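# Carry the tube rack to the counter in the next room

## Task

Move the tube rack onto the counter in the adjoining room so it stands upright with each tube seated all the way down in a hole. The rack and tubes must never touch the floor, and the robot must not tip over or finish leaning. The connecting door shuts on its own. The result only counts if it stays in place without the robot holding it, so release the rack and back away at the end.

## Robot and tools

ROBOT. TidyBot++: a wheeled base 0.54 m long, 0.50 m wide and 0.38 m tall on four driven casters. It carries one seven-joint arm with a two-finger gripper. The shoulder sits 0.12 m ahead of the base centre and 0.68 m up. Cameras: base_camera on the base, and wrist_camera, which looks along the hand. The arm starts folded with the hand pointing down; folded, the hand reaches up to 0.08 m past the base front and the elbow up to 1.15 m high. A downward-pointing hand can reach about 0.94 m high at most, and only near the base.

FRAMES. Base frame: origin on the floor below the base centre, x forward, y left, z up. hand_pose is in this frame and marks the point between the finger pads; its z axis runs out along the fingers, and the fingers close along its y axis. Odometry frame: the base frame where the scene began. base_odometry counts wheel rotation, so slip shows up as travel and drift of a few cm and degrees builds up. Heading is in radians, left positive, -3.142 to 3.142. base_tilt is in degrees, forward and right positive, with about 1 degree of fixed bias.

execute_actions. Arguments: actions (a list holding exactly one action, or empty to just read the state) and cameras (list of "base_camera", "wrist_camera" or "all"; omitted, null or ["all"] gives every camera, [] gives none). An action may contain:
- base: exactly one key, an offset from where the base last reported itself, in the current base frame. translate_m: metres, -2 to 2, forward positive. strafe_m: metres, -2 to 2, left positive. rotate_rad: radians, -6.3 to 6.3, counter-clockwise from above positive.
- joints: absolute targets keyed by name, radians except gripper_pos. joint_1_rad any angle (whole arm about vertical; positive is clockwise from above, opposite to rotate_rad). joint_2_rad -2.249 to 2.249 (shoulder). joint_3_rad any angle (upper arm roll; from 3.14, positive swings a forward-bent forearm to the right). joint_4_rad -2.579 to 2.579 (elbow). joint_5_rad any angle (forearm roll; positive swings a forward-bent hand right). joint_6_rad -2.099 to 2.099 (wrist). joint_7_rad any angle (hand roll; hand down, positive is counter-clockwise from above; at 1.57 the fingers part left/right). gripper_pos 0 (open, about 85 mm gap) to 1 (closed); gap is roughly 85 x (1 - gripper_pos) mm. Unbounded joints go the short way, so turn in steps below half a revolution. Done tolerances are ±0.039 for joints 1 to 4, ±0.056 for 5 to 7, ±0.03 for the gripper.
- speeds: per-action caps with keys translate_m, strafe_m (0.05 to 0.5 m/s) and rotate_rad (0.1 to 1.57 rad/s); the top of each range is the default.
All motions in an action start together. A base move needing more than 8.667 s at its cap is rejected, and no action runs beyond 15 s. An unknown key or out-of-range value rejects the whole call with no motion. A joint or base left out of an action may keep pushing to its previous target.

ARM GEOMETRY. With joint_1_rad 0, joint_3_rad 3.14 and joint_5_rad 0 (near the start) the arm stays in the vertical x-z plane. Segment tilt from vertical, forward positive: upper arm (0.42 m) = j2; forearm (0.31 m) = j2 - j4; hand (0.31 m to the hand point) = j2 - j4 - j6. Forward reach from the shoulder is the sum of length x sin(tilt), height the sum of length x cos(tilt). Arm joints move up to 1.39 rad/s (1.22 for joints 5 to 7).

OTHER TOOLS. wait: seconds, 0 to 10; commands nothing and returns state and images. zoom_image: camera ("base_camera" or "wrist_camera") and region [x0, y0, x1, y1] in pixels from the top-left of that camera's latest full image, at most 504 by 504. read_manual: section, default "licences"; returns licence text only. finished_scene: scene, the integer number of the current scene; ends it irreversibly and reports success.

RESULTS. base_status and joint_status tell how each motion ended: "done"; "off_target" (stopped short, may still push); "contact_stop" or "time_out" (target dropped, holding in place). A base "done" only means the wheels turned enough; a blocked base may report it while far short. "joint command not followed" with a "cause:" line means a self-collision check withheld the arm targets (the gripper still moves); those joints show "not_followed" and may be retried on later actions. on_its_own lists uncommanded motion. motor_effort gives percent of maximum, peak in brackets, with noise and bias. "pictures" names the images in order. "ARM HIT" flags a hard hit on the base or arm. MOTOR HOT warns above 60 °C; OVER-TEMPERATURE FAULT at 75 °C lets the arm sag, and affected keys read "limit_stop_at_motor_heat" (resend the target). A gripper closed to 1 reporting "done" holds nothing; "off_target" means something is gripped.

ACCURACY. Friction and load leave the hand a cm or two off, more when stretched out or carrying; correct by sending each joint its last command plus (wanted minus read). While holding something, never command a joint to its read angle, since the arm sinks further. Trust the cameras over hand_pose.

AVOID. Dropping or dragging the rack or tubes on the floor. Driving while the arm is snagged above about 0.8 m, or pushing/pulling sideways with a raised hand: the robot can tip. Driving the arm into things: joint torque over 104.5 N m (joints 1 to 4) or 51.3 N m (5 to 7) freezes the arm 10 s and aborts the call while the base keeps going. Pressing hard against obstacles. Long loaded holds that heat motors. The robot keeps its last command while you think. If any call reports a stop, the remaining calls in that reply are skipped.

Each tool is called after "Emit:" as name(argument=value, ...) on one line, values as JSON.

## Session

Emit:
execute_actions(actions=[])

Scene clock: 0.00 s.
base_odometry: x=+0.000 y=+0.000 heading=+0.000 (m, m, rad; odometry frame)
base_tilt: forward=-0.7 right=-0.1 (deg)
base_status: not commanded
joint_positions: joint_1_rad=-0.029 joint_2_rad=-0.393 joint_3_rad=+3.168 joint_4_rad=-2.553 joint_5_rad=-0.020 joint_6_rad=-0.903 joint_7_rad=+1.554 gripper_pos=+0.000
joint_status: not commanded
motor_effort: joint_1_rad=+1 joint_2_rad=-1 joint_3_rad=+1 joint_4_rad=+14 joint_5_rad=-2 joint_6_rad=+1 joint_7_rad=+0 (%)
hand_pose: x=+0.2440 y=+0.0077 z=+0.5858 quat_wxyz=(-0.014, +0.999, -0.012, +0.039) (m; base frame)
pictures: base_camera, wrist_camera
Images, in order (width x height): base_camera 644x364, wrist_camera 644x476.

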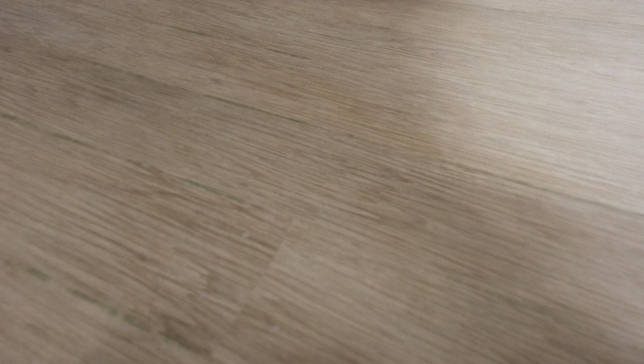

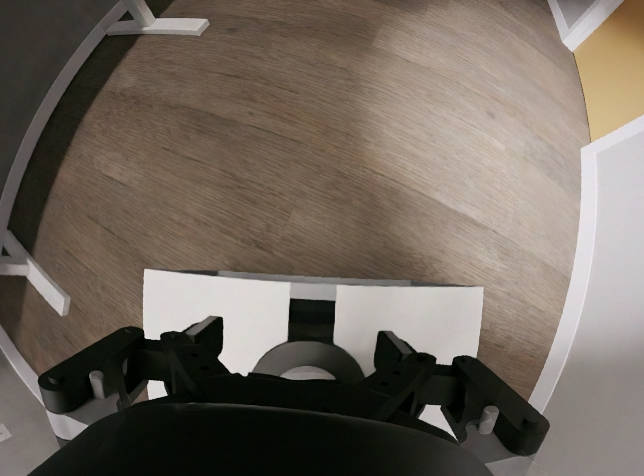

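Emit:
execute_actions(actions=[{"base": {"rotate_rad": 0.6}, "joints": {"joint_6_rad": 0.3, "joint_1_rad": 0.01, "joint_3_rad": 3.13, "joint_5_rad": 0.02, "joint_7_rad": 1.6}}])

Scene clock: 1.83 s.
base_odometry: x=+0.000 y=+0.000 heading=+0.599 (m, m, rad; odometry frame)
base_tilt: forward=-0.7 right=-0.1 (deg)
base_status: done
joint_positions: joint_1_rad=-0.011 joint_2_rad=-0.393 joint_3_rad=+3.149 joint_4_rad=-2.552 joint_5_rad=-0.010 joint_6_rad=+0.300 joint_7_rad=+1.566 gripper_pos=+0.000
joint_status: all done
motor_effort: joint_1_rad=+0(0) joint_2_rad=-5(5) joint_3_rad=+1(0) joint_4_rad=+18(18) joint_5_rad=-1(2) joint_6_rad=+9(9) joint_7_rad=+0(1) (%)
hand_pose: x=+0.5180 y=+0.0017 z=+0.8081 quat_wxyz=(-0.005, +0.801, -0.006, +0.599) (m; base frame)
pictures: base_camera, wrist_camera
Images, in order (width x height): base_camera 644x364, wrist_camera 644x476.

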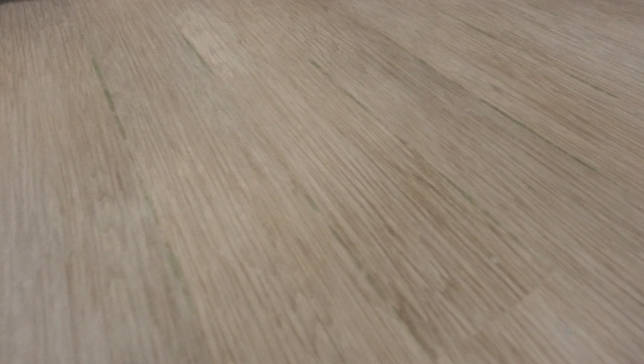

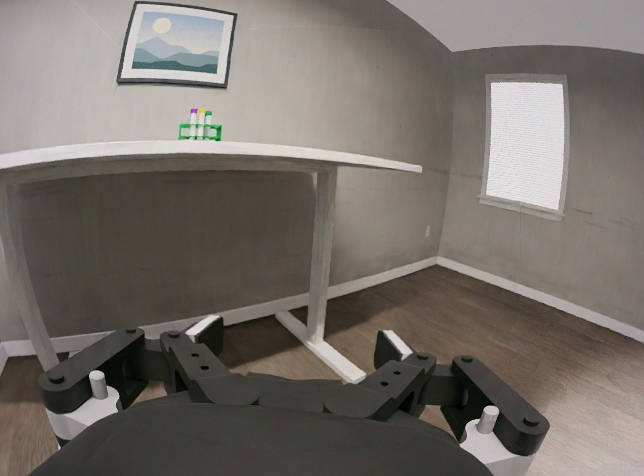

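Emit:
execute_actions(actions=[{"base": {"rotate_rad": 0.535}, "joints": {"joint_2_rad": -0.3, "joint_4_rad": -1.4, "joint_6_rad": -0.9}}])

Scene clock: 4.57 s.
base_odometry: x=+0.000 y=+0.000 heading=+1.133 (m, m, rad; odometry frame)
base_tilt: forward=-0.7 right=-0.1 (deg)
base_status: done
joint_positions: joint_1_rad=-0.006 joint_2_rad=-0.315 joint_3_rad=+3.144 joint_4_rad=-1.412 joint_5_rad=-0.010 joint_6_rad=-0.876 joint_7_rad=+1.566 gripper_pos=+0.000
joint_status: all done
motor_effort: joint_1_rad=+0(1) joint_2_rad=-9(10) joint_3_rad=+0(2) joint_4_rad=+19(21) joint_5_rad=-1(1) joint_6_rad=+9(9) joint_7_rad=+0(0) (%)
hand_pose: x=+0.5550 y=+0.0051 z=+1.1037 quat_wxyz=(-0.008, +0.834, -0.001, +0.552) (m; base frame)
pictures: base_camera, wrist_camera
Images, in order (width x height): base_camera 644x364, wrist_camera 644x476.

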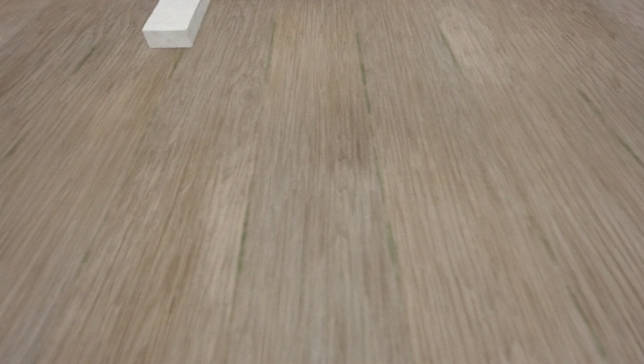

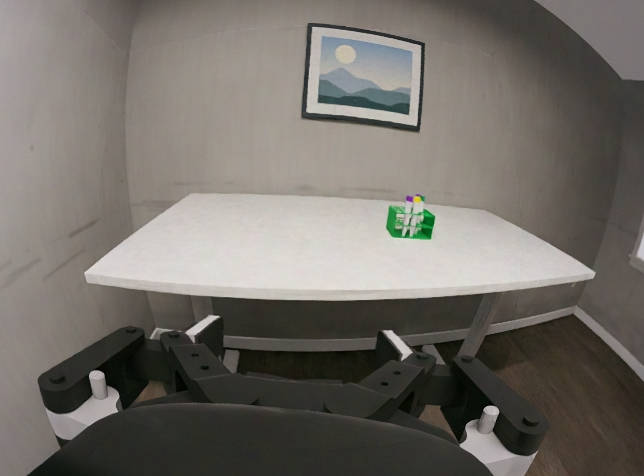

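Emit:
zoom_image(camera="wrist_camera", region=[370, 180, 454, 250])

Region (370, 180, 454, 250) of wrist_camera's 644x476 image, scaled by 6.000.

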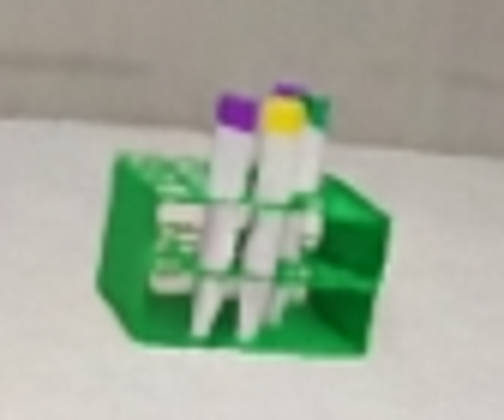

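Emit:
execute_actions(actions=[{"base": {"strafe_m": -0.38}, "joints": {"joint_2_rad": -0.28, "joint_4_rad": -1.74, "joint_6_rad": -0.29, "gripper_pos": 0.5}}], cameras=[])

Emit:
execute_actions(actions=[{"base": {"translate_m": 0.33}}])

Scene clock: 7.40 s.
base_odometry: x=+0.345 y=-0.161 heading=+1.134 (m, m, rad; odometry frame)
base_tilt: forward=-0.6 right=-0.1 (deg)
base_status: done
joint_positions: joint_1_rad=-0.003 joint_2_rad=-0.287 joint_3_rad=+3.142 joint_4_rad=-1.730 joint_5_rad=-0.009 joint_6_rad=-0.312 joint_7_rad=+1.566 gripper_pos=+0.500
joint_status: all done
motor_effort: joint_1_rad=+1(1) joint_2_rad=-12(12) joint_3_rad=+1(4) joint_4_rad=+21(21) joint_5_rad=-1(0) joint_6_rad=+10(10) joint_7_rad=+0(0) (%)
hand_pose: x=+0.6179 y=+0.0036 z=+1.0682 quat_wxyz=(-0.007, +0.769, -0.003, +0.639) (m; base frame)
pictures: none
No camera images: the call's "cameras" was empty. Leave "cameras" out to get every camera's image.

Scene clock: 9.37 s.
base_odometry: x=+0.484 y=+0.138 heading=+1.133 (m, m, rad; odometry frame)
base_tilt: forward=-0.7 right=-0.1 (deg)
base_status: done
joint_positions: joint_1_rad=-0.003 joint_2_rad=-0.275 joint_3_rad=+3.142 joint_4_rad=-1.731 joint_5_rad=-0.009 joint_6_rad=-0.311 joint_7_rad=+1.566 gripper_pos=+0.500
joint_status: not commanded
motor_effort: joint_1_rad=+0(1) joint_2_rad=-12(15) joint_3_rad=+0(2) joint_4_rad=+21(22) joint_5_rad=-1(1) joint_6_rad=+10(10) joint_7_rad=+0(0) (%)
hand_pose: x=+0.6224 y=+0.0036 z=+1.0623 quat_wxyz=(-0.006, +0.773, -0.003, +0.635) (m; base frame)
pictures: base_camera, wrist_camera
Images, in order (width x height): base_camera 644x364, wrist_camera 644x476.

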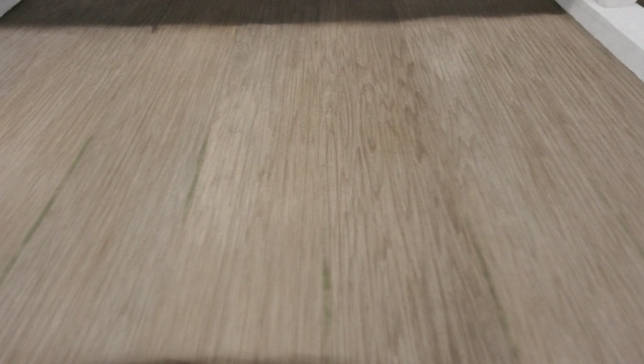

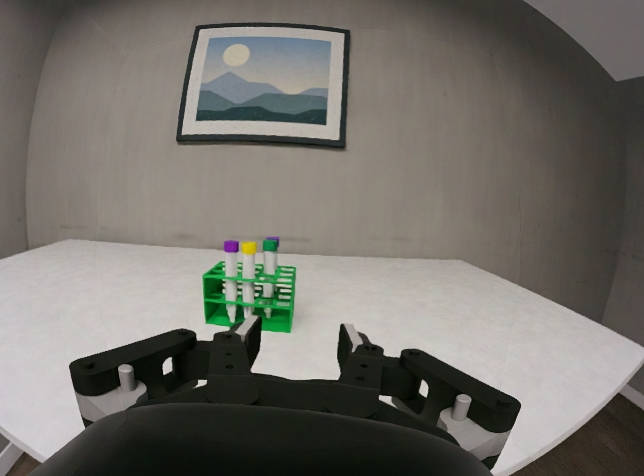

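Emit:
zoom_image(camera="wrist_camera", region=[190, 225, 330, 345])

Region (190, 225, 330, 345) of wrist_camera's 644x476 image, scaled by 3.600; it fills the top 432 rows of this view, and the rest is white.

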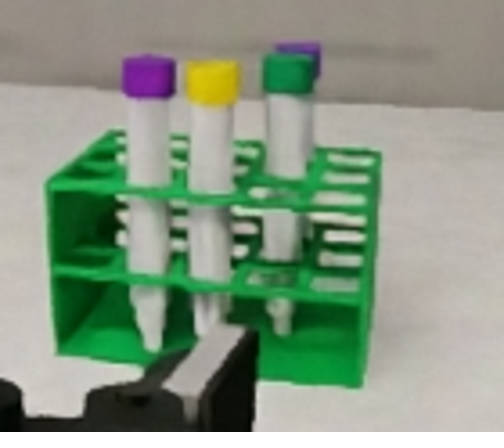

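Emit:
execute_actions(actions=[{"base": {"translate_m": 0.14}, "joints": {"joint_1_rad": -0.04, "joint_4_rad": -1.915, "joint_6_rad": -0.10, "gripper_pos": 0.65}}], cameras=["wrist_camera"])

Emit:
zoom_image(camera="wrist_camera", region=[130, 200, 380, 390])

Scene clock: 11.17 s.
base_odometry: x=+0.544 y=+0.265 heading=+1.133 (m, m, rad; odometry frame)
base_tilt: forward=-0.7 right=-0.1 (deg)
base_status: done
joint_positions: joint_1_rad=-0.021 joint_2_rad=-0.271 joint_3_rad=+3.142 joint_4_rad=-1.906 joint_5_rad=-0.009 joint_6_rad=-0.124 joint_7_rad=+1.566 gripper_pos=+0.650
joint_status: all done
motor_effort: joint_1_rad=+1(0) joint_2_rad=-12(16) joint_3_rad=+1(2) joint_4_rad=+21(21) joint_5_rad=-1(1) joint_6_rad=+10(11) joint_7_rad=+0(0) (%)
hand_pose: x=+0.6256 y=+0.0121 z=+1.0087 quat_wxyz=(-0.012, +0.771, +0.003, +0.637) (m; base frame)
pictures: wrist_camera
Images, in order (width x height): wrist_camera 644x476.

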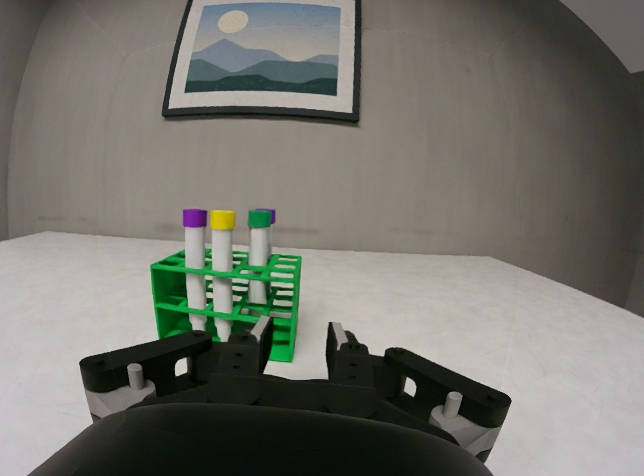

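Region (130, 200, 380, 390) of wrist_camera's 644x476 image, scaled by 2.016; it fills the top 383 rows of this view, and the rest is white.

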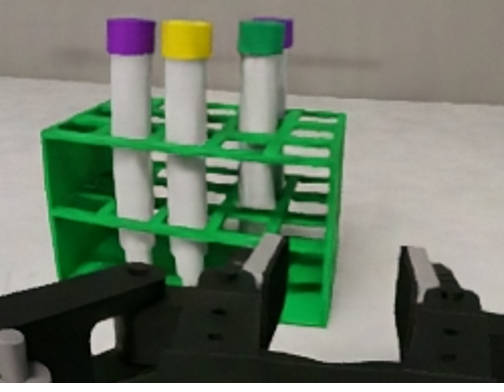

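Emit:
execute_actions(actions=[{"base": {"translate_m": 0.06}, "joints": {"joint_1_rad": -0.052, "joint_4_rad": -1.932, "joint_6_rad": -0.085}}], cameras=["wrist_camera"])

Emit:
zoom_image(camera="wrist_camera", region=[180, 250, 380, 400])

Scene clock: 12.67 s.
base_odometry: x=+0.570 y=+0.320 heading=+1.133 (m, m, rad; odometry frame)
base_tilt: forward=-0.6 right=-0.1 (deg)
base_status: done
joint_positions: joint_1_rad=-0.033 joint_2_rad=-0.275 joint_3_rad=+3.142 joint_4_rad=-1.922 joint_5_rad=-0.009 joint_6_rad=-0.109 joint_7_rad=+1.566 gripper_pos=+0.650
joint_status: all done
motor_effort: joint_1_rad=+1(1) joint_2_rad=-12(15) joint_3_rad=+0(1) joint_4_rad=+21(21) joint_5_rad=-1(1) joint_6_rad=+10(10) joint_7_rad=+0(0) (%)
hand_pose: x=+0.6239 y=+0.0181 z=+1.0051 quat_wxyz=(-0.015, +0.770, +0.007, +0.638) (m; base frame)
pictures: wrist_camera
Images, in order (width x height): wrist_camera 644x476.

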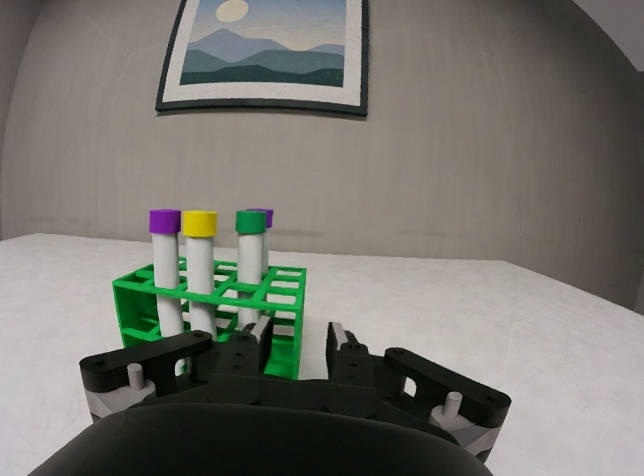

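Region (180, 250, 380, 400) of wrist_camera's 644x476 image, scaled by 2.520; it fills the top 378 rows of this view, and the rest is white.

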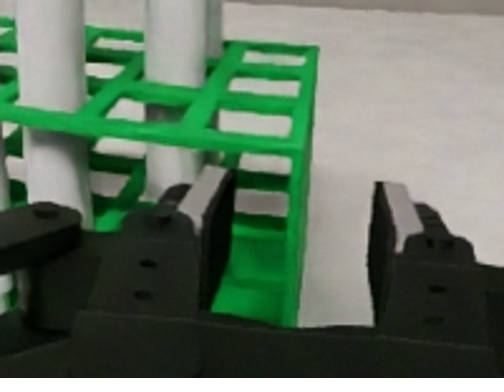

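Emit:
execute_actions(actions=[{"base": {"translate_m": 0.038}, "joints": {"joint_4_rad": -1.94}, "speeds": {"translate_m": 0.05}}], cameras=["wrist_camera"])

Emit:
zoom_image(camera="wrist_camera", region=[180, 250, 380, 400])

Scene clock: 14.00 s.
base_odometry: x=+0.586 y=+0.354 heading=+1.133 (m, m, rad; odometry frame)
base_tilt: forward=-0.7 right=-0.1 (deg)
base_status: done
joint_positions: joint_1_rad=-0.033 joint_2_rad=-0.278 joint_3_rad=+3.142 joint_4_rad=-1.928 joint_5_rad=-0.009 joint_6_rad=-0.109 joint_7_rad=+1.566 gripper_pos=+0.650
joint_status: all done
motor_effort: joint_1_rad=+0(0) joint_2_rad=-12(15) joint_3_rad=+0(1) joint_4_rad=+21(21) joint_5_rad=-1(1) joint_6_rad=+10(10) joint_7_rad=+0(0) (%)
hand_pose: x=+0.6225 y=+0.0180 z=+1.0030 quat_wxyz=(-0.015, +0.771, +0.007, +0.637) (m; base frame)
pictures: wrist_camera
Images, in order (width x height): wrist_camera 644x476.

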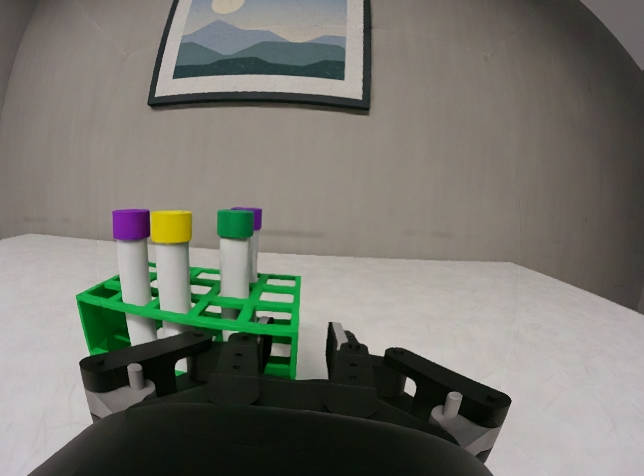

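Region (180, 250, 380, 400) of wrist_camera's 644x476 image, scaled by 2.520; it fills the top 378 rows of this view, and the rest is white.

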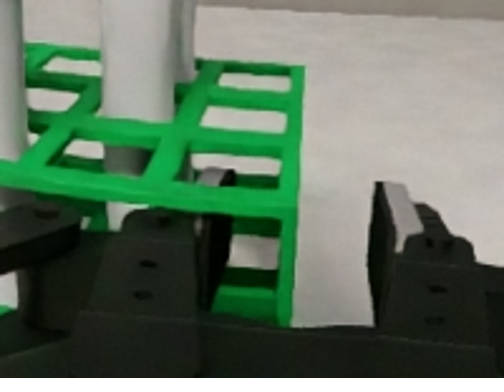

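Emit:
execute_actions(actions=[{"joints": {"joint_4_rad": -1.949}}], cameras=[])

Emit:
execute_actions(actions=[{"base": {"translate_m": 0.012}, "speeds": {"translate_m": 0.05}}], cameras=["wrist_camera"])

Emit:
zoom_image(camera="wrist_camera", region=[180, 250, 380, 400])

Scene clock: 14.70 s.
base_odometry: x=+0.586 y=+0.354 heading=+1.133 (m, m, rad; odometry frame)
base_tilt: forward=-0.7 right=-0.1 (deg)
base_status: not commanded
joint_positions: joint_1_rad=-0.033 joint_2_rad=-0.278 joint_3_rad=+3.142 joint_4_rad=-1.935 joint_5_rad=-0.009 joint_6_rad=-0.106 joint_7_rad=+1.566 gripper_pos=+0.650
joint_status: all done
motor_effort: joint_1_rad=+1(0) joint_2_rad=-11(13) joint_3_rad=+1(1) joint_4_rad=+20(20) joint_5_rad=-1(1) joint_6_rad=+9(10) joint_7_rad=+0(0) (%)
hand_pose: x=+0.6221 y=+0.0180 z=+1.0000 quat_wxyz=(-0.015, +0.772, +0.007, +0.636) (m; base frame)
pictures: none
No camera images: the call's "cameras" was empty. Leave "cameras" out to get every camera's image.

Scene clock: 15.37 s.
base_odometry: x=+0.591 y=+0.365 heading=+1.133 (m, m, rad; odometry frame)
base_tilt: forward=-0.7 right=-0.1 (deg)
base_status: done
joint_positions: joint_1_rad=-0.033 joint_2_rad=-0.277 joint_3_rad=+3.142 joint_4_rad=-1.936 joint_5_rad=-0.009 joint_6_rad=-0.106 joint_7_rad=+1.566 gripper_pos=+0.650
joint_status: not commanded
motor_effort: joint_1_rad=+0(0) joint_2_rad=-13(14) joint_3_rad=+1(1) joint_4_rad=+21(21) joint_5_rad=-1(1) joint_6_rad=+10(10) joint_7_rad=+0(0) (%)
hand_pose: x=+0.6224 y=+0.0180 z=+0.9988 quat_wxyz=(-0.015, +0.772, +0.007, +0.635) (m; base frame)
pictures: wrist_camera
Images, in order (width x height): wrist_camera 644x476.

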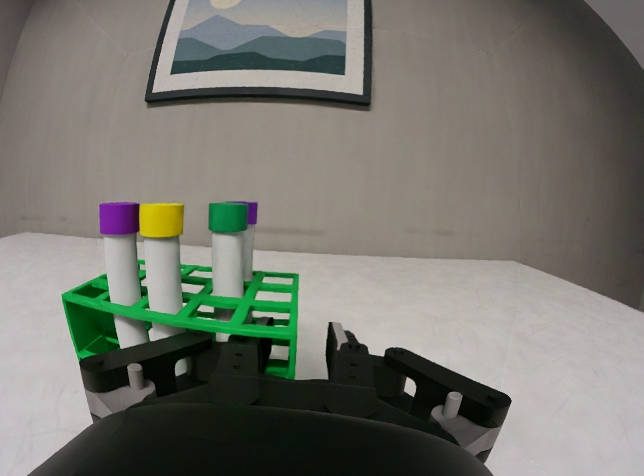

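Region (180, 250, 380, 400) of wrist_camera's 644x476 image, scaled by 2.520; it fills the top 378 rows of this view, and the rest is white.

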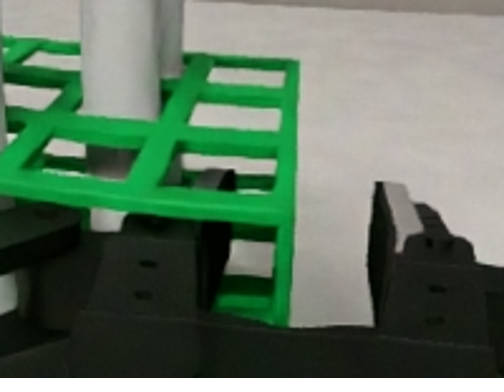

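Emit:
execute_actions(actions=[{"joints": {"joint_4_rad": -1.915}}], cameras=[])

Emit:
execute_actions(actions=[{"joints": {"gripper_pos": 1.0}}], cameras=["wrist_camera"])

Scene clock: 16.27 s.
base_odometry: x=+0.591 y=+0.365 heading=+1.133 (m, m, rad; odometry frame)
base_tilt: forward=-0.6 right=-0.1 (deg)
base_status: not commanded
joint_positions: joint_1_rad=-0.033 joint_2_rad=-0.277 joint_3_rad=+3.142 joint_4_rad=-1.922 joint_5_rad=-0.009 joint_6_rad=-0.106 joint_7_rad=+1.566 gripper_pos=+0.650
joint_status: all done
motor_effort: joint_1_rad=+1(0) joint_2_rad=-13(13) joint_3_rad=+0(1) joint_4_rad=+22(23) joint_5_rad=-1(1) joint_6_rad=+10(11) joint_7_rad=+0(0) (%)
hand_pose: x=+0.6235 y=+0.0180 z=+1.0071 quat_wxyz=(-0.015, +0.768, +0.007, +0.640) (m; base frame)
pictures: none
No camera images: the call's "cameras" was empty. Leave "cameras" out to get every camera's image.

Scene clock: 17.00 s.
base_odometry: x=+0.591 y=+0.365 heading=+1.133 (m, m, rad; odometry frame)
base_tilt: forward=-0.7 right=-0.1 (deg)
base_status: not commanded
joint_positions: joint_1_rad=-0.033 joint_2_rad=-0.277 joint_3_rad=+3.142 joint_4_rad=-1.922 joint_5_rad=-0.009 joint_6_rad=-0.106 joint_7_rad=+1.566 gripper_pos=+0.980
joint_status: all done
motor_effort: joint_1_rad=+0(0) joint_2_rad=-13(14) joint_3_rad=+0(1) joint_4_rad=+22(22) joint_5_rad=-1(1) joint_6_rad=+11(11) joint_7_rad=+0(0) (%)
hand_pose: x=+0.6235 y=+0.0183 z=+1.0071 quat_wxyz=(-0.015, +0.768, +0.008, +0.640) (m; base frame)
pictures: wrist_camera
Images, in order (width x height): wrist_camera 644x476.

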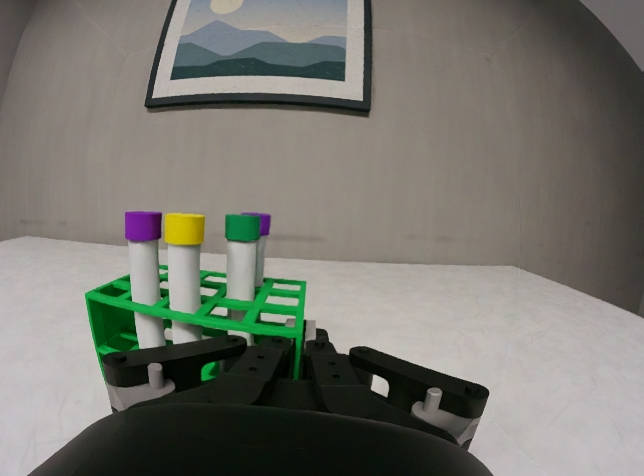

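Emit:
zoom_image(camera="wrist_camera", region=[200, 260, 380, 395])

Region (200, 260, 380, 395) of wrist_camera's 644x476 image, scaled by 2.800; it fills the top 378 rows of this view, and the rest is white.

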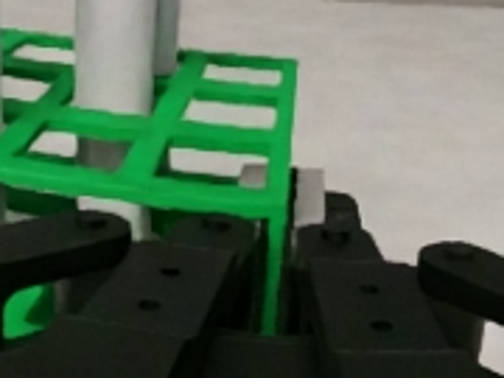

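Emit:
execute_actions(actions=[{"joints": {"joint_4_rad": -1.78, "joint_6_rad": -0.255}}], cameras=[])

Emit:
execute_actions(actions=[{"base": {"rotate_rad": -3.14}, "speeds": {"rotate_rad": 1.4}}])

Scene clock: 18.60 s.
base_odometry: x=+0.591 y=+0.365 heading=+1.133 (m, m, rad; odometry frame)
base_tilt: forward=-0.6 right=-0.1 (deg)
base_status: not commanded
joint_positions: joint_1_rad=-0.033 joint_2_rad=-0.277 joint_3_rad=+3.142 joint_4_rad=-1.794 joint_5_rad=-0.009 joint_6_rad=-0.238 joint_7_rad=+1.566 gripper_pos=+0.980
joint_status: all done
motor_effort: joint_1_rad=+1(1) joint_2_rad=-13(14) joint_3_rad=+1(1) joint_4_rad=+22(23) joint_5_rad=-1(2) joint_6_rad=+11(12) joint_7_rad=+0(0) (%)
hand_pose: x=+0.6237 y=+0.0186 z=+1.0464 quat_wxyz=(-0.016, +0.769, +0.008, +0.639) (m; base frame)
pictures: none
No camera images: the call's "cameras" was empty. Leave "cameras" out to get every camera's image.

Scene clock: 22.03 s.
base_odometry: x=+0.592 y=+0.365 heading=-2.006 (m, m, rad; odometry frame)
base_tilt: forward=-0.7 right=-0.1 (deg)
base_status: done
joint_positions: joint_1_rad=-0.039 joint_2_rad=-0.275 joint_3_rad=+3.140 joint_4_rad=-1.794 joint_5_rad=-0.009 joint_6_rad=-0.239 joint_7_rad=+1.566 gripper_pos=+0.980
joint_status: not commanded
motor_effort: joint_1_rad=+1(1) joint_2_rad=-13(15) joint_3_rad=+1(3) joint_4_rad=+22(22) joint_5_rad=-1(2) joint_6_rad=+11(11) joint_7_rad=+0(0) (%)
hand_pose: x=+0.6239 y=+0.0226 z=+1.0455 quat_wxyz=(-0.018, +0.770, +0.011, +0.638) (m; base frame)
pictures: base_camera, wrist_camera
Images, in order (width x height): base_camera 644x364, wrist_camera 644x476.

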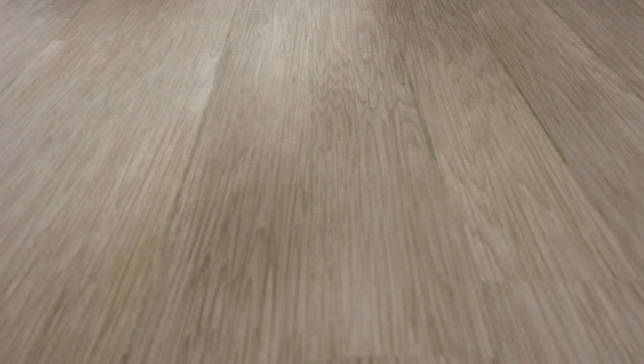

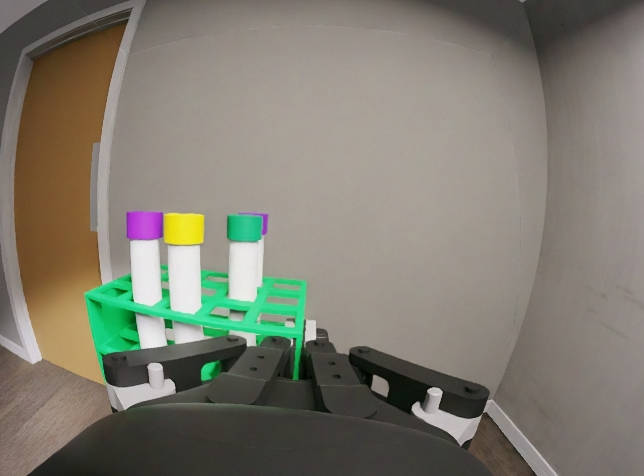

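Emit:
execute_actions(actions=[{"base": {"translate_m": 0.65}, "joints": {"joint_1_rad": 1.5, "joint_2_rad": -0.18, "joint_4_rad": -2.48, "joint_6_rad": 0.555}}], cameras=["base_camera"])

Emit:
execute_actions(actions=[{"base": {"strafe_m": 1.25}, "joints": {"joint_1_rad": 3.15}}])

Scene clock: 25.23 s.
base_odometry: x=+0.316 y=-0.224 heading=-2.007 (m, m, rad; odometry frame)
base_tilt: forward=-0.6 right=-0.1 (deg)
base_status: done
joint_positions: joint_1_rad=+1.483 joint_2_rad=-0.188 joint_3_rad=+3.140 joint_4_rad=-2.472 joint_5_rad=-0.009 joint_6_rad=+0.522 joint_7_rad=+1.566 gripper_pos=+0.980
joint_status: all done
motor_effort: joint_1_rad=+0(2) joint_2_rad=-12(16) joint_3_rad=+1(3) joint_4_rad=+18(23) joint_5_rad=-1(1) joint_6_rad=+10(12) joint_7_rad=+0(0) (%)
hand_pose: x=+0.1607 y=-0.4629 z=+0.8308 quat_wxyz=(+0.428, +0.565, -0.525, +0.471) (m; base frame)
pictures: base_camera
Images, in order (width x height): base_camera 644x364.

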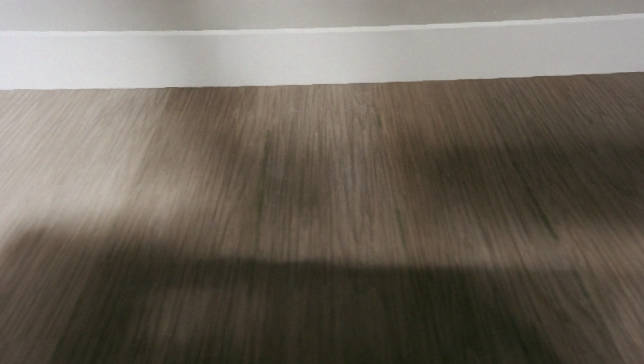

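Scene clock: 29.10 s.
base_odometry: x=+1.449 y=-0.753 heading=-2.007 (m, m, rad; odometry frame)
base_tilt: forward=-0.7 right=-0.1 (deg)
base_status: done
joint_positions: joint_1_rad=+3.134 joint_2_rad=-0.179 joint_3_rad=+3.140 joint_4_rad=-2.472 joint_5_rad=-0.008 joint_6_rad=+0.524 joint_7_rad=+1.566 gripper_pos=+0.980
joint_status: all done
motor_effort: joint_1_rad=+1(1) joint_2_rad=-13(14) joint_3_rad=+1(1) joint_4_rad=+18(18) joint_5_rad=-1(2) joint_6_rad=+11(11) joint_7_rad=+0(0) (%)
hand_pose: x=-0.3472 y=-0.0042 z=+0.8267 quat_wxyz=(+0.634, -0.002, -0.774, +0.005) (m; base frame)
pictures: base_camera, wrist_camera
Images, in order (width x height): base_camera 644x364, wrist_camera 644x476.

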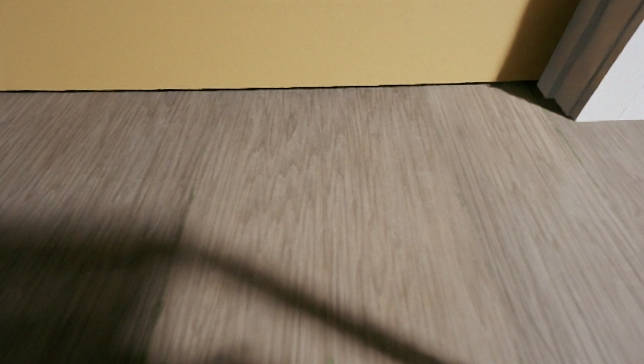

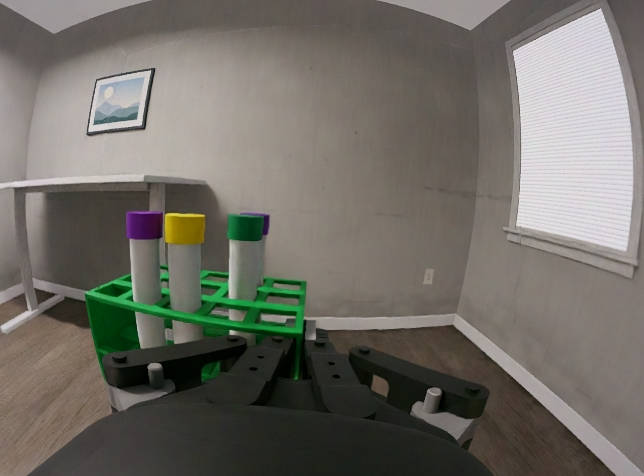

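Emit:
execute_actions(actions=[{"base": {"rotate_rad": 0.07}}], cameras=[])

Emit:
execute_actions(actions=[{"base": {"translate_m": 0.4}}], cameras=["base_camera"])

Scene clock: 30.13 s.
base_odometry: x=+1.449 y=-0.753 heading=-1.938 (m, m, rad; odometry frame)
base_tilt: forward=-0.7 right=-0.1 (deg)
base_status: done
joint_positions: joint_1_rad=+3.135 joint_2_rad=-0.179 joint_3_rad=+3.140 joint_4_rad=-2.472 joint_5_rad=-0.008 joint_6_rad=+0.524 joint_7_rad=+1.566 gripper_pos=+0.980
joint_status: not commanded
motor_effort: joint_1_rad=+0(1) joint_2_rad=-12(14) joint_3_rad=+1(1) joint_4_rad=+18(18) joint_5_rad=-1(2) joint_6_rad=+11(11) joint_7_rad=+0(0) (%)
hand_pose: x=-0.3472 y=-0.0040 z=+0.8267 quat_wxyz=(+0.634, -0.003, -0.774, +0.005) (m; base frame)
pictures: none
No camera images: the call's "cameras" was empty. Leave "cameras" out to get every camera's image.

Scene clock: 32.27 s.
base_odometry: x=+1.306 y=-1.126 heading=-1.937 (m, m, rad; odometry frame)
base_tilt: forward=-0.7 right=-0.1 (deg)
base_status: done
joint_positions: joint_1_rad=+3.135 joint_2_rad=-0.180 joint_3_rad=+3.140 joint_4_rad=-2.477 joint_5_rad=-0.008 joint_6_rad=+0.524 joint_7_rad=+1.566 gripper_pos=+0.980
joint_status: not commanded
motor_effort: joint_1_rad=+1(0) joint_2_rad=-13(15) joint_3_rad=+1(0) joint_4_rad=+18(19) joint_5_rad=-1(1) joint_6_rad=+11(11) joint_7_rad=+0(0) (%)
hand_pose: x=-0.3457 y=-0.0040 z=+0.8246 quat_wxyz=(+0.632, -0.002, -0.775, +0.005) (m; base frame)
pictures: base_camera
Images, in order (width x height): base_camera 644x364.

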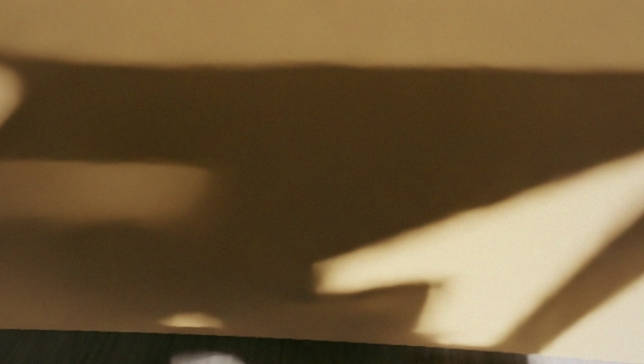

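Emit:
execute_actions(actions=[{"base": {"translate_m": 0.95}, "speeds": {"translate_m": 0.2}}])

Scene clock: 37.77 s.
base_odometry: x=+0.966 y=-2.013 heading=-1.937 (m, m, rad; odometry frame)
base_tilt: forward=-0.6 right=-0.1 (deg)
base_status: done
joint_positions: joint_1_rad=+3.138 joint_2_rad=-0.177 joint_3_rad=+3.138 joint_4_rad=-2.484 joint_5_rad=-0.003 joint_6_rad=+0.527 joint_7_rad=+1.566 gripper_pos=+0.980
joint_status: not commanded
motor_effort: joint_1_rad=+0(4) joint_2_rad=-12(18) joint_3_rad=+1(5) joint_4_rad=+18(20) joint_5_rad=-1(3) joint_6_rad=+11(12) joint_7_rad=+0(0) (%)
hand_pose: x=-0.3443 y=-0.0041 z=+0.8202 quat_wxyz=(+0.629, +0.000, -0.777, +0.004) (m; base frame)
pictures: base_camera, wrist_camera
Images, in order (width x height): base_camera 644x364, wrist_camera 644x476.

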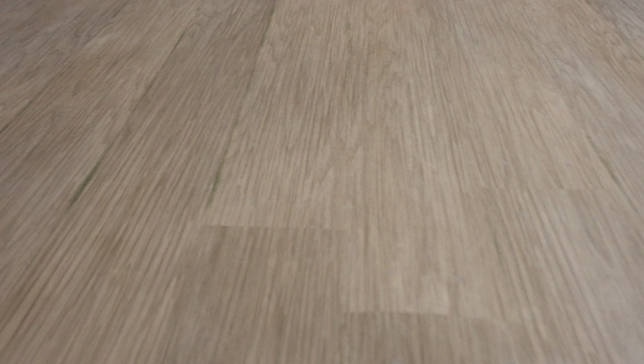

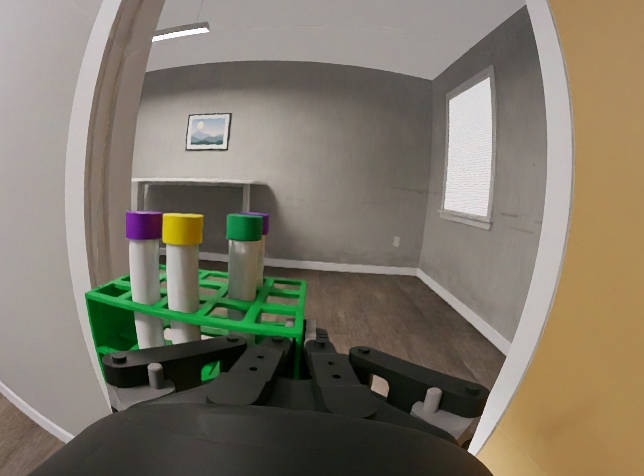

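Emit:
execute_actions(actions=[{"base": {"translate_m": 0.2}, "joints": {"joint_1_rad": 1.63, "joint_2_rad": -0.30, "joint_4_rad": -1.776, "joint_6_rad": -0.265}, "speeds": {"translate_m": 0.3}}])

Scene clock: 40.67 s.
base_odometry: x=+0.894 y=-2.200 heading=-1.937 (m, m, rad; odometry frame)
base_tilt: forward=-0.6 right=-0.1 (deg)
base_status: done
joint_positions: joint_1_rad=+1.647 joint_2_rad=-0.283 joint_3_rad=+3.138 joint_4_rad=-1.796 joint_5_rad=-0.003 joint_6_rad=-0.247 joint_7_rad=+1.566 gripper_pos=+0.980
joint_status: all done
motor_effort: joint_1_rad=+0(2) joint_2_rad=-13(16) joint_3_rad=+1(1) joint_4_rad=+22(22) joint_5_rad=-2(1) joint_6_rad=+11(13) joint_7_rad=+0(0) (%)
hand_pose: x=+0.0847 y=-0.5010 z=+1.0457 quat_wxyz=(+0.465, +0.523, -0.566, +0.436) (m; base frame)
pictures: base_camera, wrist_camera
Images, in order (width x height): base_camera 644x364, wrist_camera 644x476.

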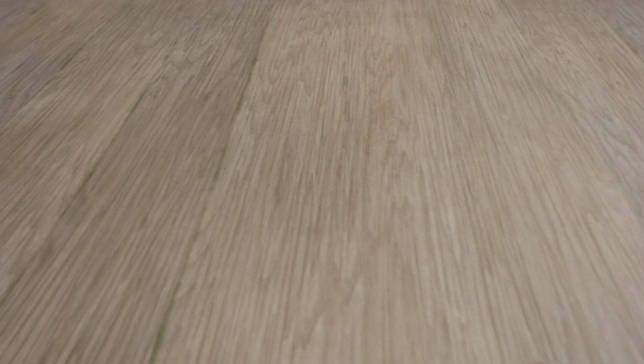

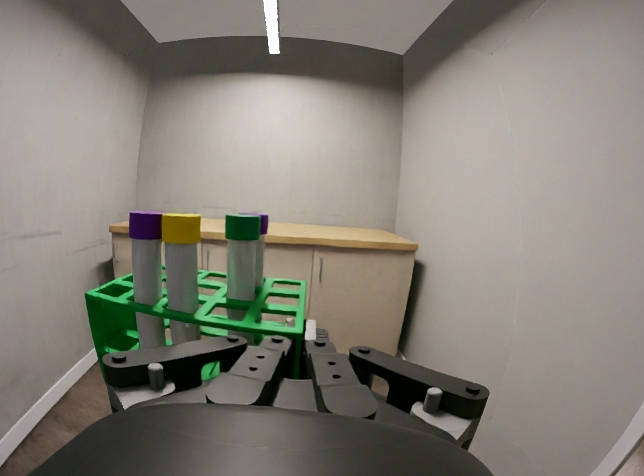

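Emit:
execute_actions(actions=[{"base": {"strafe_m": -1.2}, "joints": {"joint_1_rad": 1.555}}])

Scene clock: 44.57 s.
base_odometry: x=-0.227 y=-1.771 heading=-1.937 (m, m, rad; odometry frame)
base_tilt: forward=-0.7 right=-0.1 (deg)
base_status: done
joint_positions: joint_1_rad=+1.569 joint_2_rad=-0.292 joint_3_rad=+3.137 joint_4_rad=-1.794 joint_5_rad=-0.003 joint_6_rad=-0.250 joint_7_rad=+1.566 gripper_pos=+0.980
joint_status: all done
motor_effort: joint_1_rad=+0(1) joint_2_rad=-13(15) joint_3_rad=+0(2) joint_4_rad=+22(23) joint_5_rad=-1(1) joint_6_rad=+11(12) joint_7_rad=+0(1) (%)
hand_pose: x=+0.1243 y=-0.4988 z=+1.0501 quat_wxyz=(+0.450, +0.543, -0.543, +0.456) (m; base frame)
pictures: base_camera, wrist_camera
Images, in order (width x height): base_camera 644x364, wrist_camera 644x476.

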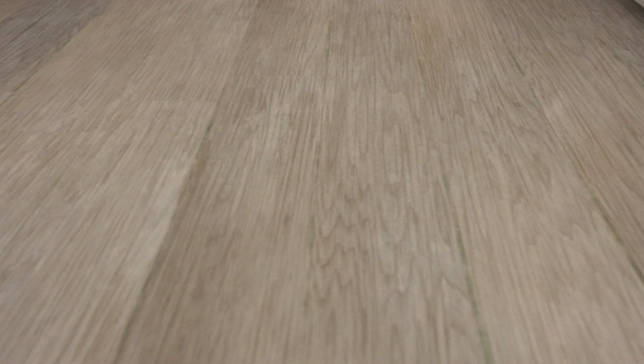

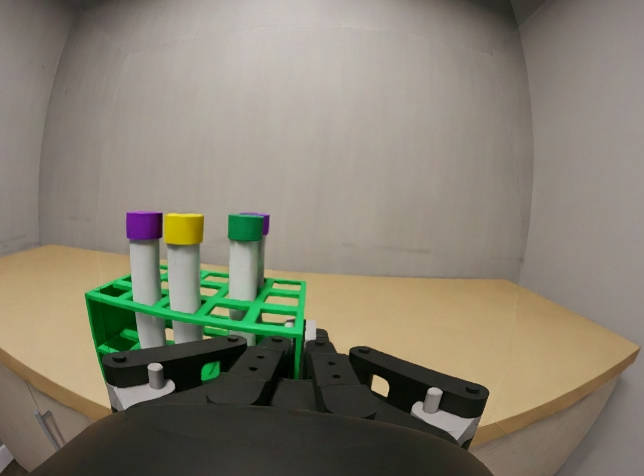

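Emit:
execute_actions(actions=[{"base": {"strafe_m": -0.14}, "joints": {"joint_4_rad": -1.98, "joint_6_rad": -0.03}, "speeds": {"strafe_m": 0.3}}])

Scene clock: 46.13 s.
base_odometry: x=-0.358 y=-1.721 heading=-1.936 (m, m, rad; odometry frame)
base_tilt: forward=-0.7 right=-0.1 (deg)
base_status: done
joint_positions: joint_1_rad=+1.569 joint_2_rad=-0.286 joint_3_rad=+3.137 joint_4_rad=-1.978 joint_5_rad=-0.003 joint_6_rad=-0.062 joint_7_rad=+1.567 gripper_pos=+0.980
joint_status: all done
motor_effort: joint_1_rad=+0(1) joint_2_rad=-12(17) joint_3_rad=+1(2) joint_4_rad=+22(23) joint_5_rad=-1(1) joint_6_rad=+11(11) joint_7_rad=+0(0) (%)
hand_pose: x=+0.1240 y=-0.4994 z=+0.9910 quat_wxyz=(+0.449, +0.543, -0.543, +0.455) (m; base frame)
pictures: base_camera, wrist_camera
Images, in order (width x height): base_camera 644x364, wrist_camera 644x476.

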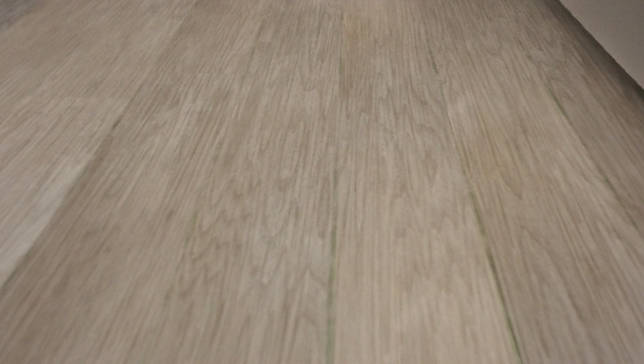

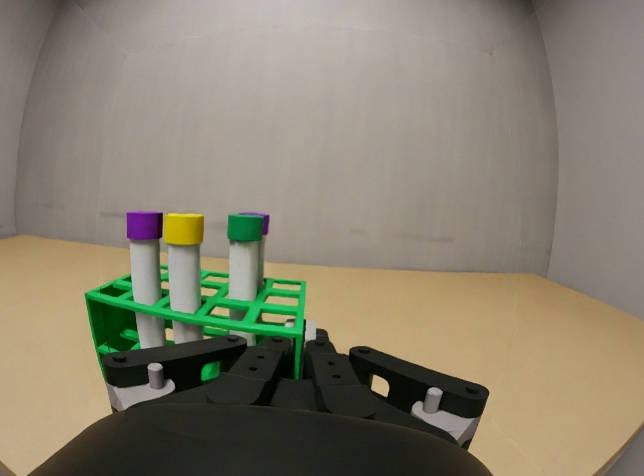

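Emit:
execute_actions(actions=[{"base": {"strafe_m": -0.06}, "joints": {"joint_4_rad": -2.02, "joint_6_rad": 0.012}, "speeds": {"strafe_m": 0.3}}], cameras=[])

Emit:
execute_actions(actions=[{"joints": {"joint_4_rad": -2.055, "joint_6_rad": 0.047}}], cameras=["wrist_camera"])

Scene clock: 49.10 s.
base_odometry: x=-0.414 y=-1.700 heading=-1.936 (m, m, rad; odometry frame)
base_tilt: forward=-0.7 right=-0.1 (deg)
base_status: done
joint_positions: joint_1_rad=+1.569 joint_2_rad=-0.289 joint_3_rad=+3.137 joint_4_rad=-2.017 joint_5_rad=-0.003 joint_6_rad=-0.019 joint_7_rad=+1.567 gripper_pos=+0.980
joint_status: all done
motor_effort: joint_1_rad=+0(1) joint_2_rad=-12(15) joint_3_rad=+0(1) joint_4_rad=+22(23) joint_5_rad=-1(1) joint_6_rad=+11(11) joint_7_rad=-1(0) (%)
hand_pose: x=+0.1239 y=-0.4970 z=+0.9812 quat_wxyz=(+0.451, +0.542, -0.542, +0.457) (m; base frame)
pictures: none
No camera images: the call's "cameras" was empty. Leave "cameras" out to get every camera's image.

Scene clock: 49.80 s.
base_odometry: x=-0.414 y=-1.700 heading=-1.936 (m, m, rad; odometry frame)
base_tilt: forward=-0.7 right=-0.1 (deg)
base_status: not commanded
joint_positions: joint_1_rad=+1.569 joint_2_rad=-0.289 joint_3_rad=+3.137 joint_4_rad=-2.052 joint_5_rad=-0.003 joint_6_rad=+0.015 joint_7_rad=+1.567 gripper_pos=+0.980
joint_status: all done
motor_effort: joint_1_rad=+0(1) joint_2_rad=-13(13) joint_3_rad=+1(0) joint_4_rad=+22(23) joint_5_rad=-1(1) joint_6_rad=+11(11) joint_7_rad=+0(0) (%)
hand_pose: x=+0.1239 y=-0.4951 z=+0.9702 quat_wxyz=(+0.451, +0.542, -0.542, +0.457) (m; base frame)
pictures: wrist_camera
Images, in order (width x height): wrist_camera 644x476.

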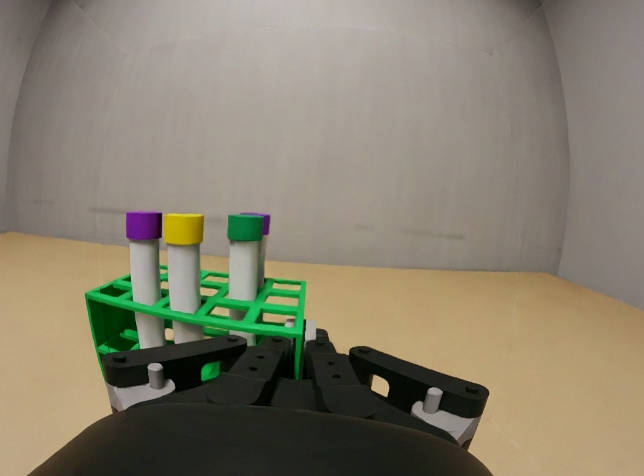

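Emit:
execute_actions(actions=[{"joints": {"joint_4_rad": -2.09, "joint_6_rad": 0.078}}], cameras=[])

Scene clock: 50.57 s.
base_odometry: x=-0.414 y=-1.700 heading=-1.936 (m, m, rad; odometry frame)
base_tilt: forward=-0.7 right=-0.1 (deg)
base_status: not commanded
joint_positions: joint_1_rad=+1.569 joint_2_rad=-0.290 joint_3_rad=+3.137 joint_4_rad=-2.079 joint_5_rad=-0.003 joint_6_rad=+0.054 joint_7_rad=+1.567 gripper_pos=+0.980
joint_status: all done
motor_effort: joint_1_rad=+1(1) joint_2_rad=-11(13) joint_3_rad=+0(0) joint_4_rad=+21(22) joint_5_rad=-1(1) joint_6_rad=+10(11) joint_7_rad=+0(0) (%)
hand_pose: x=+0.1238 y=-0.4936 z=+0.9659 quat_wxyz=(+0.455, +0.539, -0.539, +0.460) (m; base frame)
pictures: none
No camera images: the call's "cameras" was empty. Leave "cameras" out to get every camera's image.

Emit:
execute_actions(actions=[{"joints": {"gripper_pos": 0.72}}], cameras=["wrist_camera"])

Scene clock: 51.30 s.
base_odometry: x=-0.414 y=-1.700 heading=-1.936 (m, m, rad; odometry frame)
base_tilt: forward=-0.7 right=-0.1 (deg)
base_status: not commanded
joint_positions: joint_1_rad=+1.569 joint_2_rad=-0.290 joint_3_rad=+3.137 joint_4_rad=-2.079 joint_5_rad=-0.003 joint_6_rad=+0.054 joint_7_rad=+1.567 gripper_pos=+0.720
joint_status: all done
motor_effort: joint_1_rad=+1(1) joint_2_rad=-12(12) joint_3_rad=+0(1) joint_4_rad=+21(21) joint_5_rad=-1(2) joint_6_rad=+10(10) joint_7_rad=+0(0) (%)
hand_pose: x=+0.1238 y=-0.4936 z=+0.9659 quat_wxyz=(+0.455, +0.539, -0.539, +0.460) (m; base frame)
pictures: wrist_camera
Images, in order (width x height): wrist_camera 644x476.

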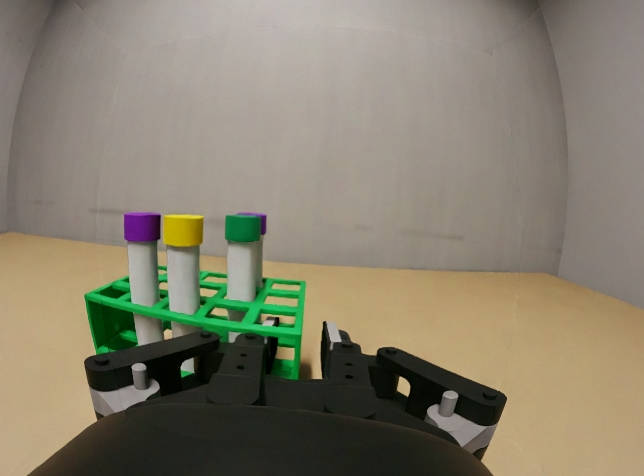

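Emit:
execute_actions(actions=[{"base": {"strafe_m": 0.2}, "joints": {"joint_2_rad": -0.28}, "speeds": {"strafe_m": 0.2}}], cameras=["wrist_camera"])

Emit:
zoom_image(camera="wrist_camera", region=[170, 190, 370, 350])

Scene clock: 53.20 s.
base_odometry: x=-0.227 y=-1.772 heading=-1.936 (m, m, rad; odometry frame)
base_tilt: forward=-0.7 right=-0.1 (deg)
base_status: done
joint_positions: joint_1_rad=+1.568 joint_2_rad=-0.280 joint_3_rad=+3.137 joint_4_rad=-2.081 joint_5_rad=-0.003 joint_6_rad=+0.060 joint_7_rad=+1.567 gripper_pos=+0.720
joint_status: all done
motor_effort: joint_1_rad=+1(1) joint_2_rad=-11(14) joint_3_rad=+1(2) joint_4_rad=+20(21) joint_5_rad=-1(1) joint_6_rad=+10(10) joint_7_rad=+0(0) (%)
hand_pose: x=+0.1241 y=-0.4964 z=+0.9620 quat_wxyz=(+0.453, +0.541, -0.541, +0.459) (m; base frame)
pictures: wrist_camera
Images, in order (width x height): wrist_camera 644x476.

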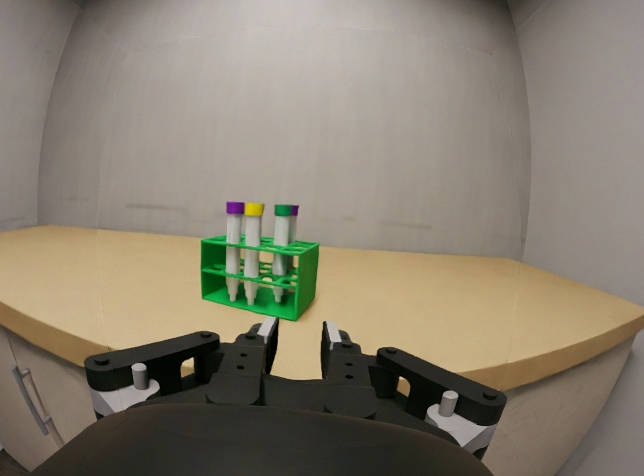

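Region (170, 190, 370, 350) of wrist_camera's 644x476 image, scaled by 2.520; it fills the top 403 rows of this view, and the rest is white.

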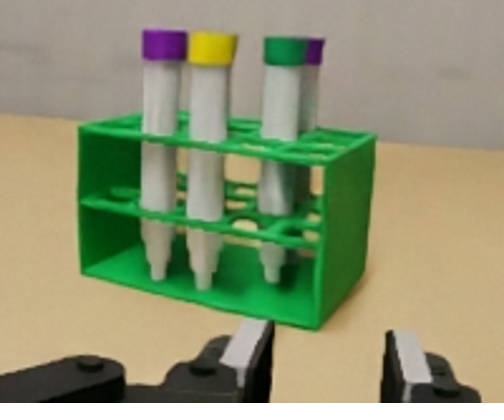

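Emit:
finished_scene(scene=2)

The scene is finished: the task was done.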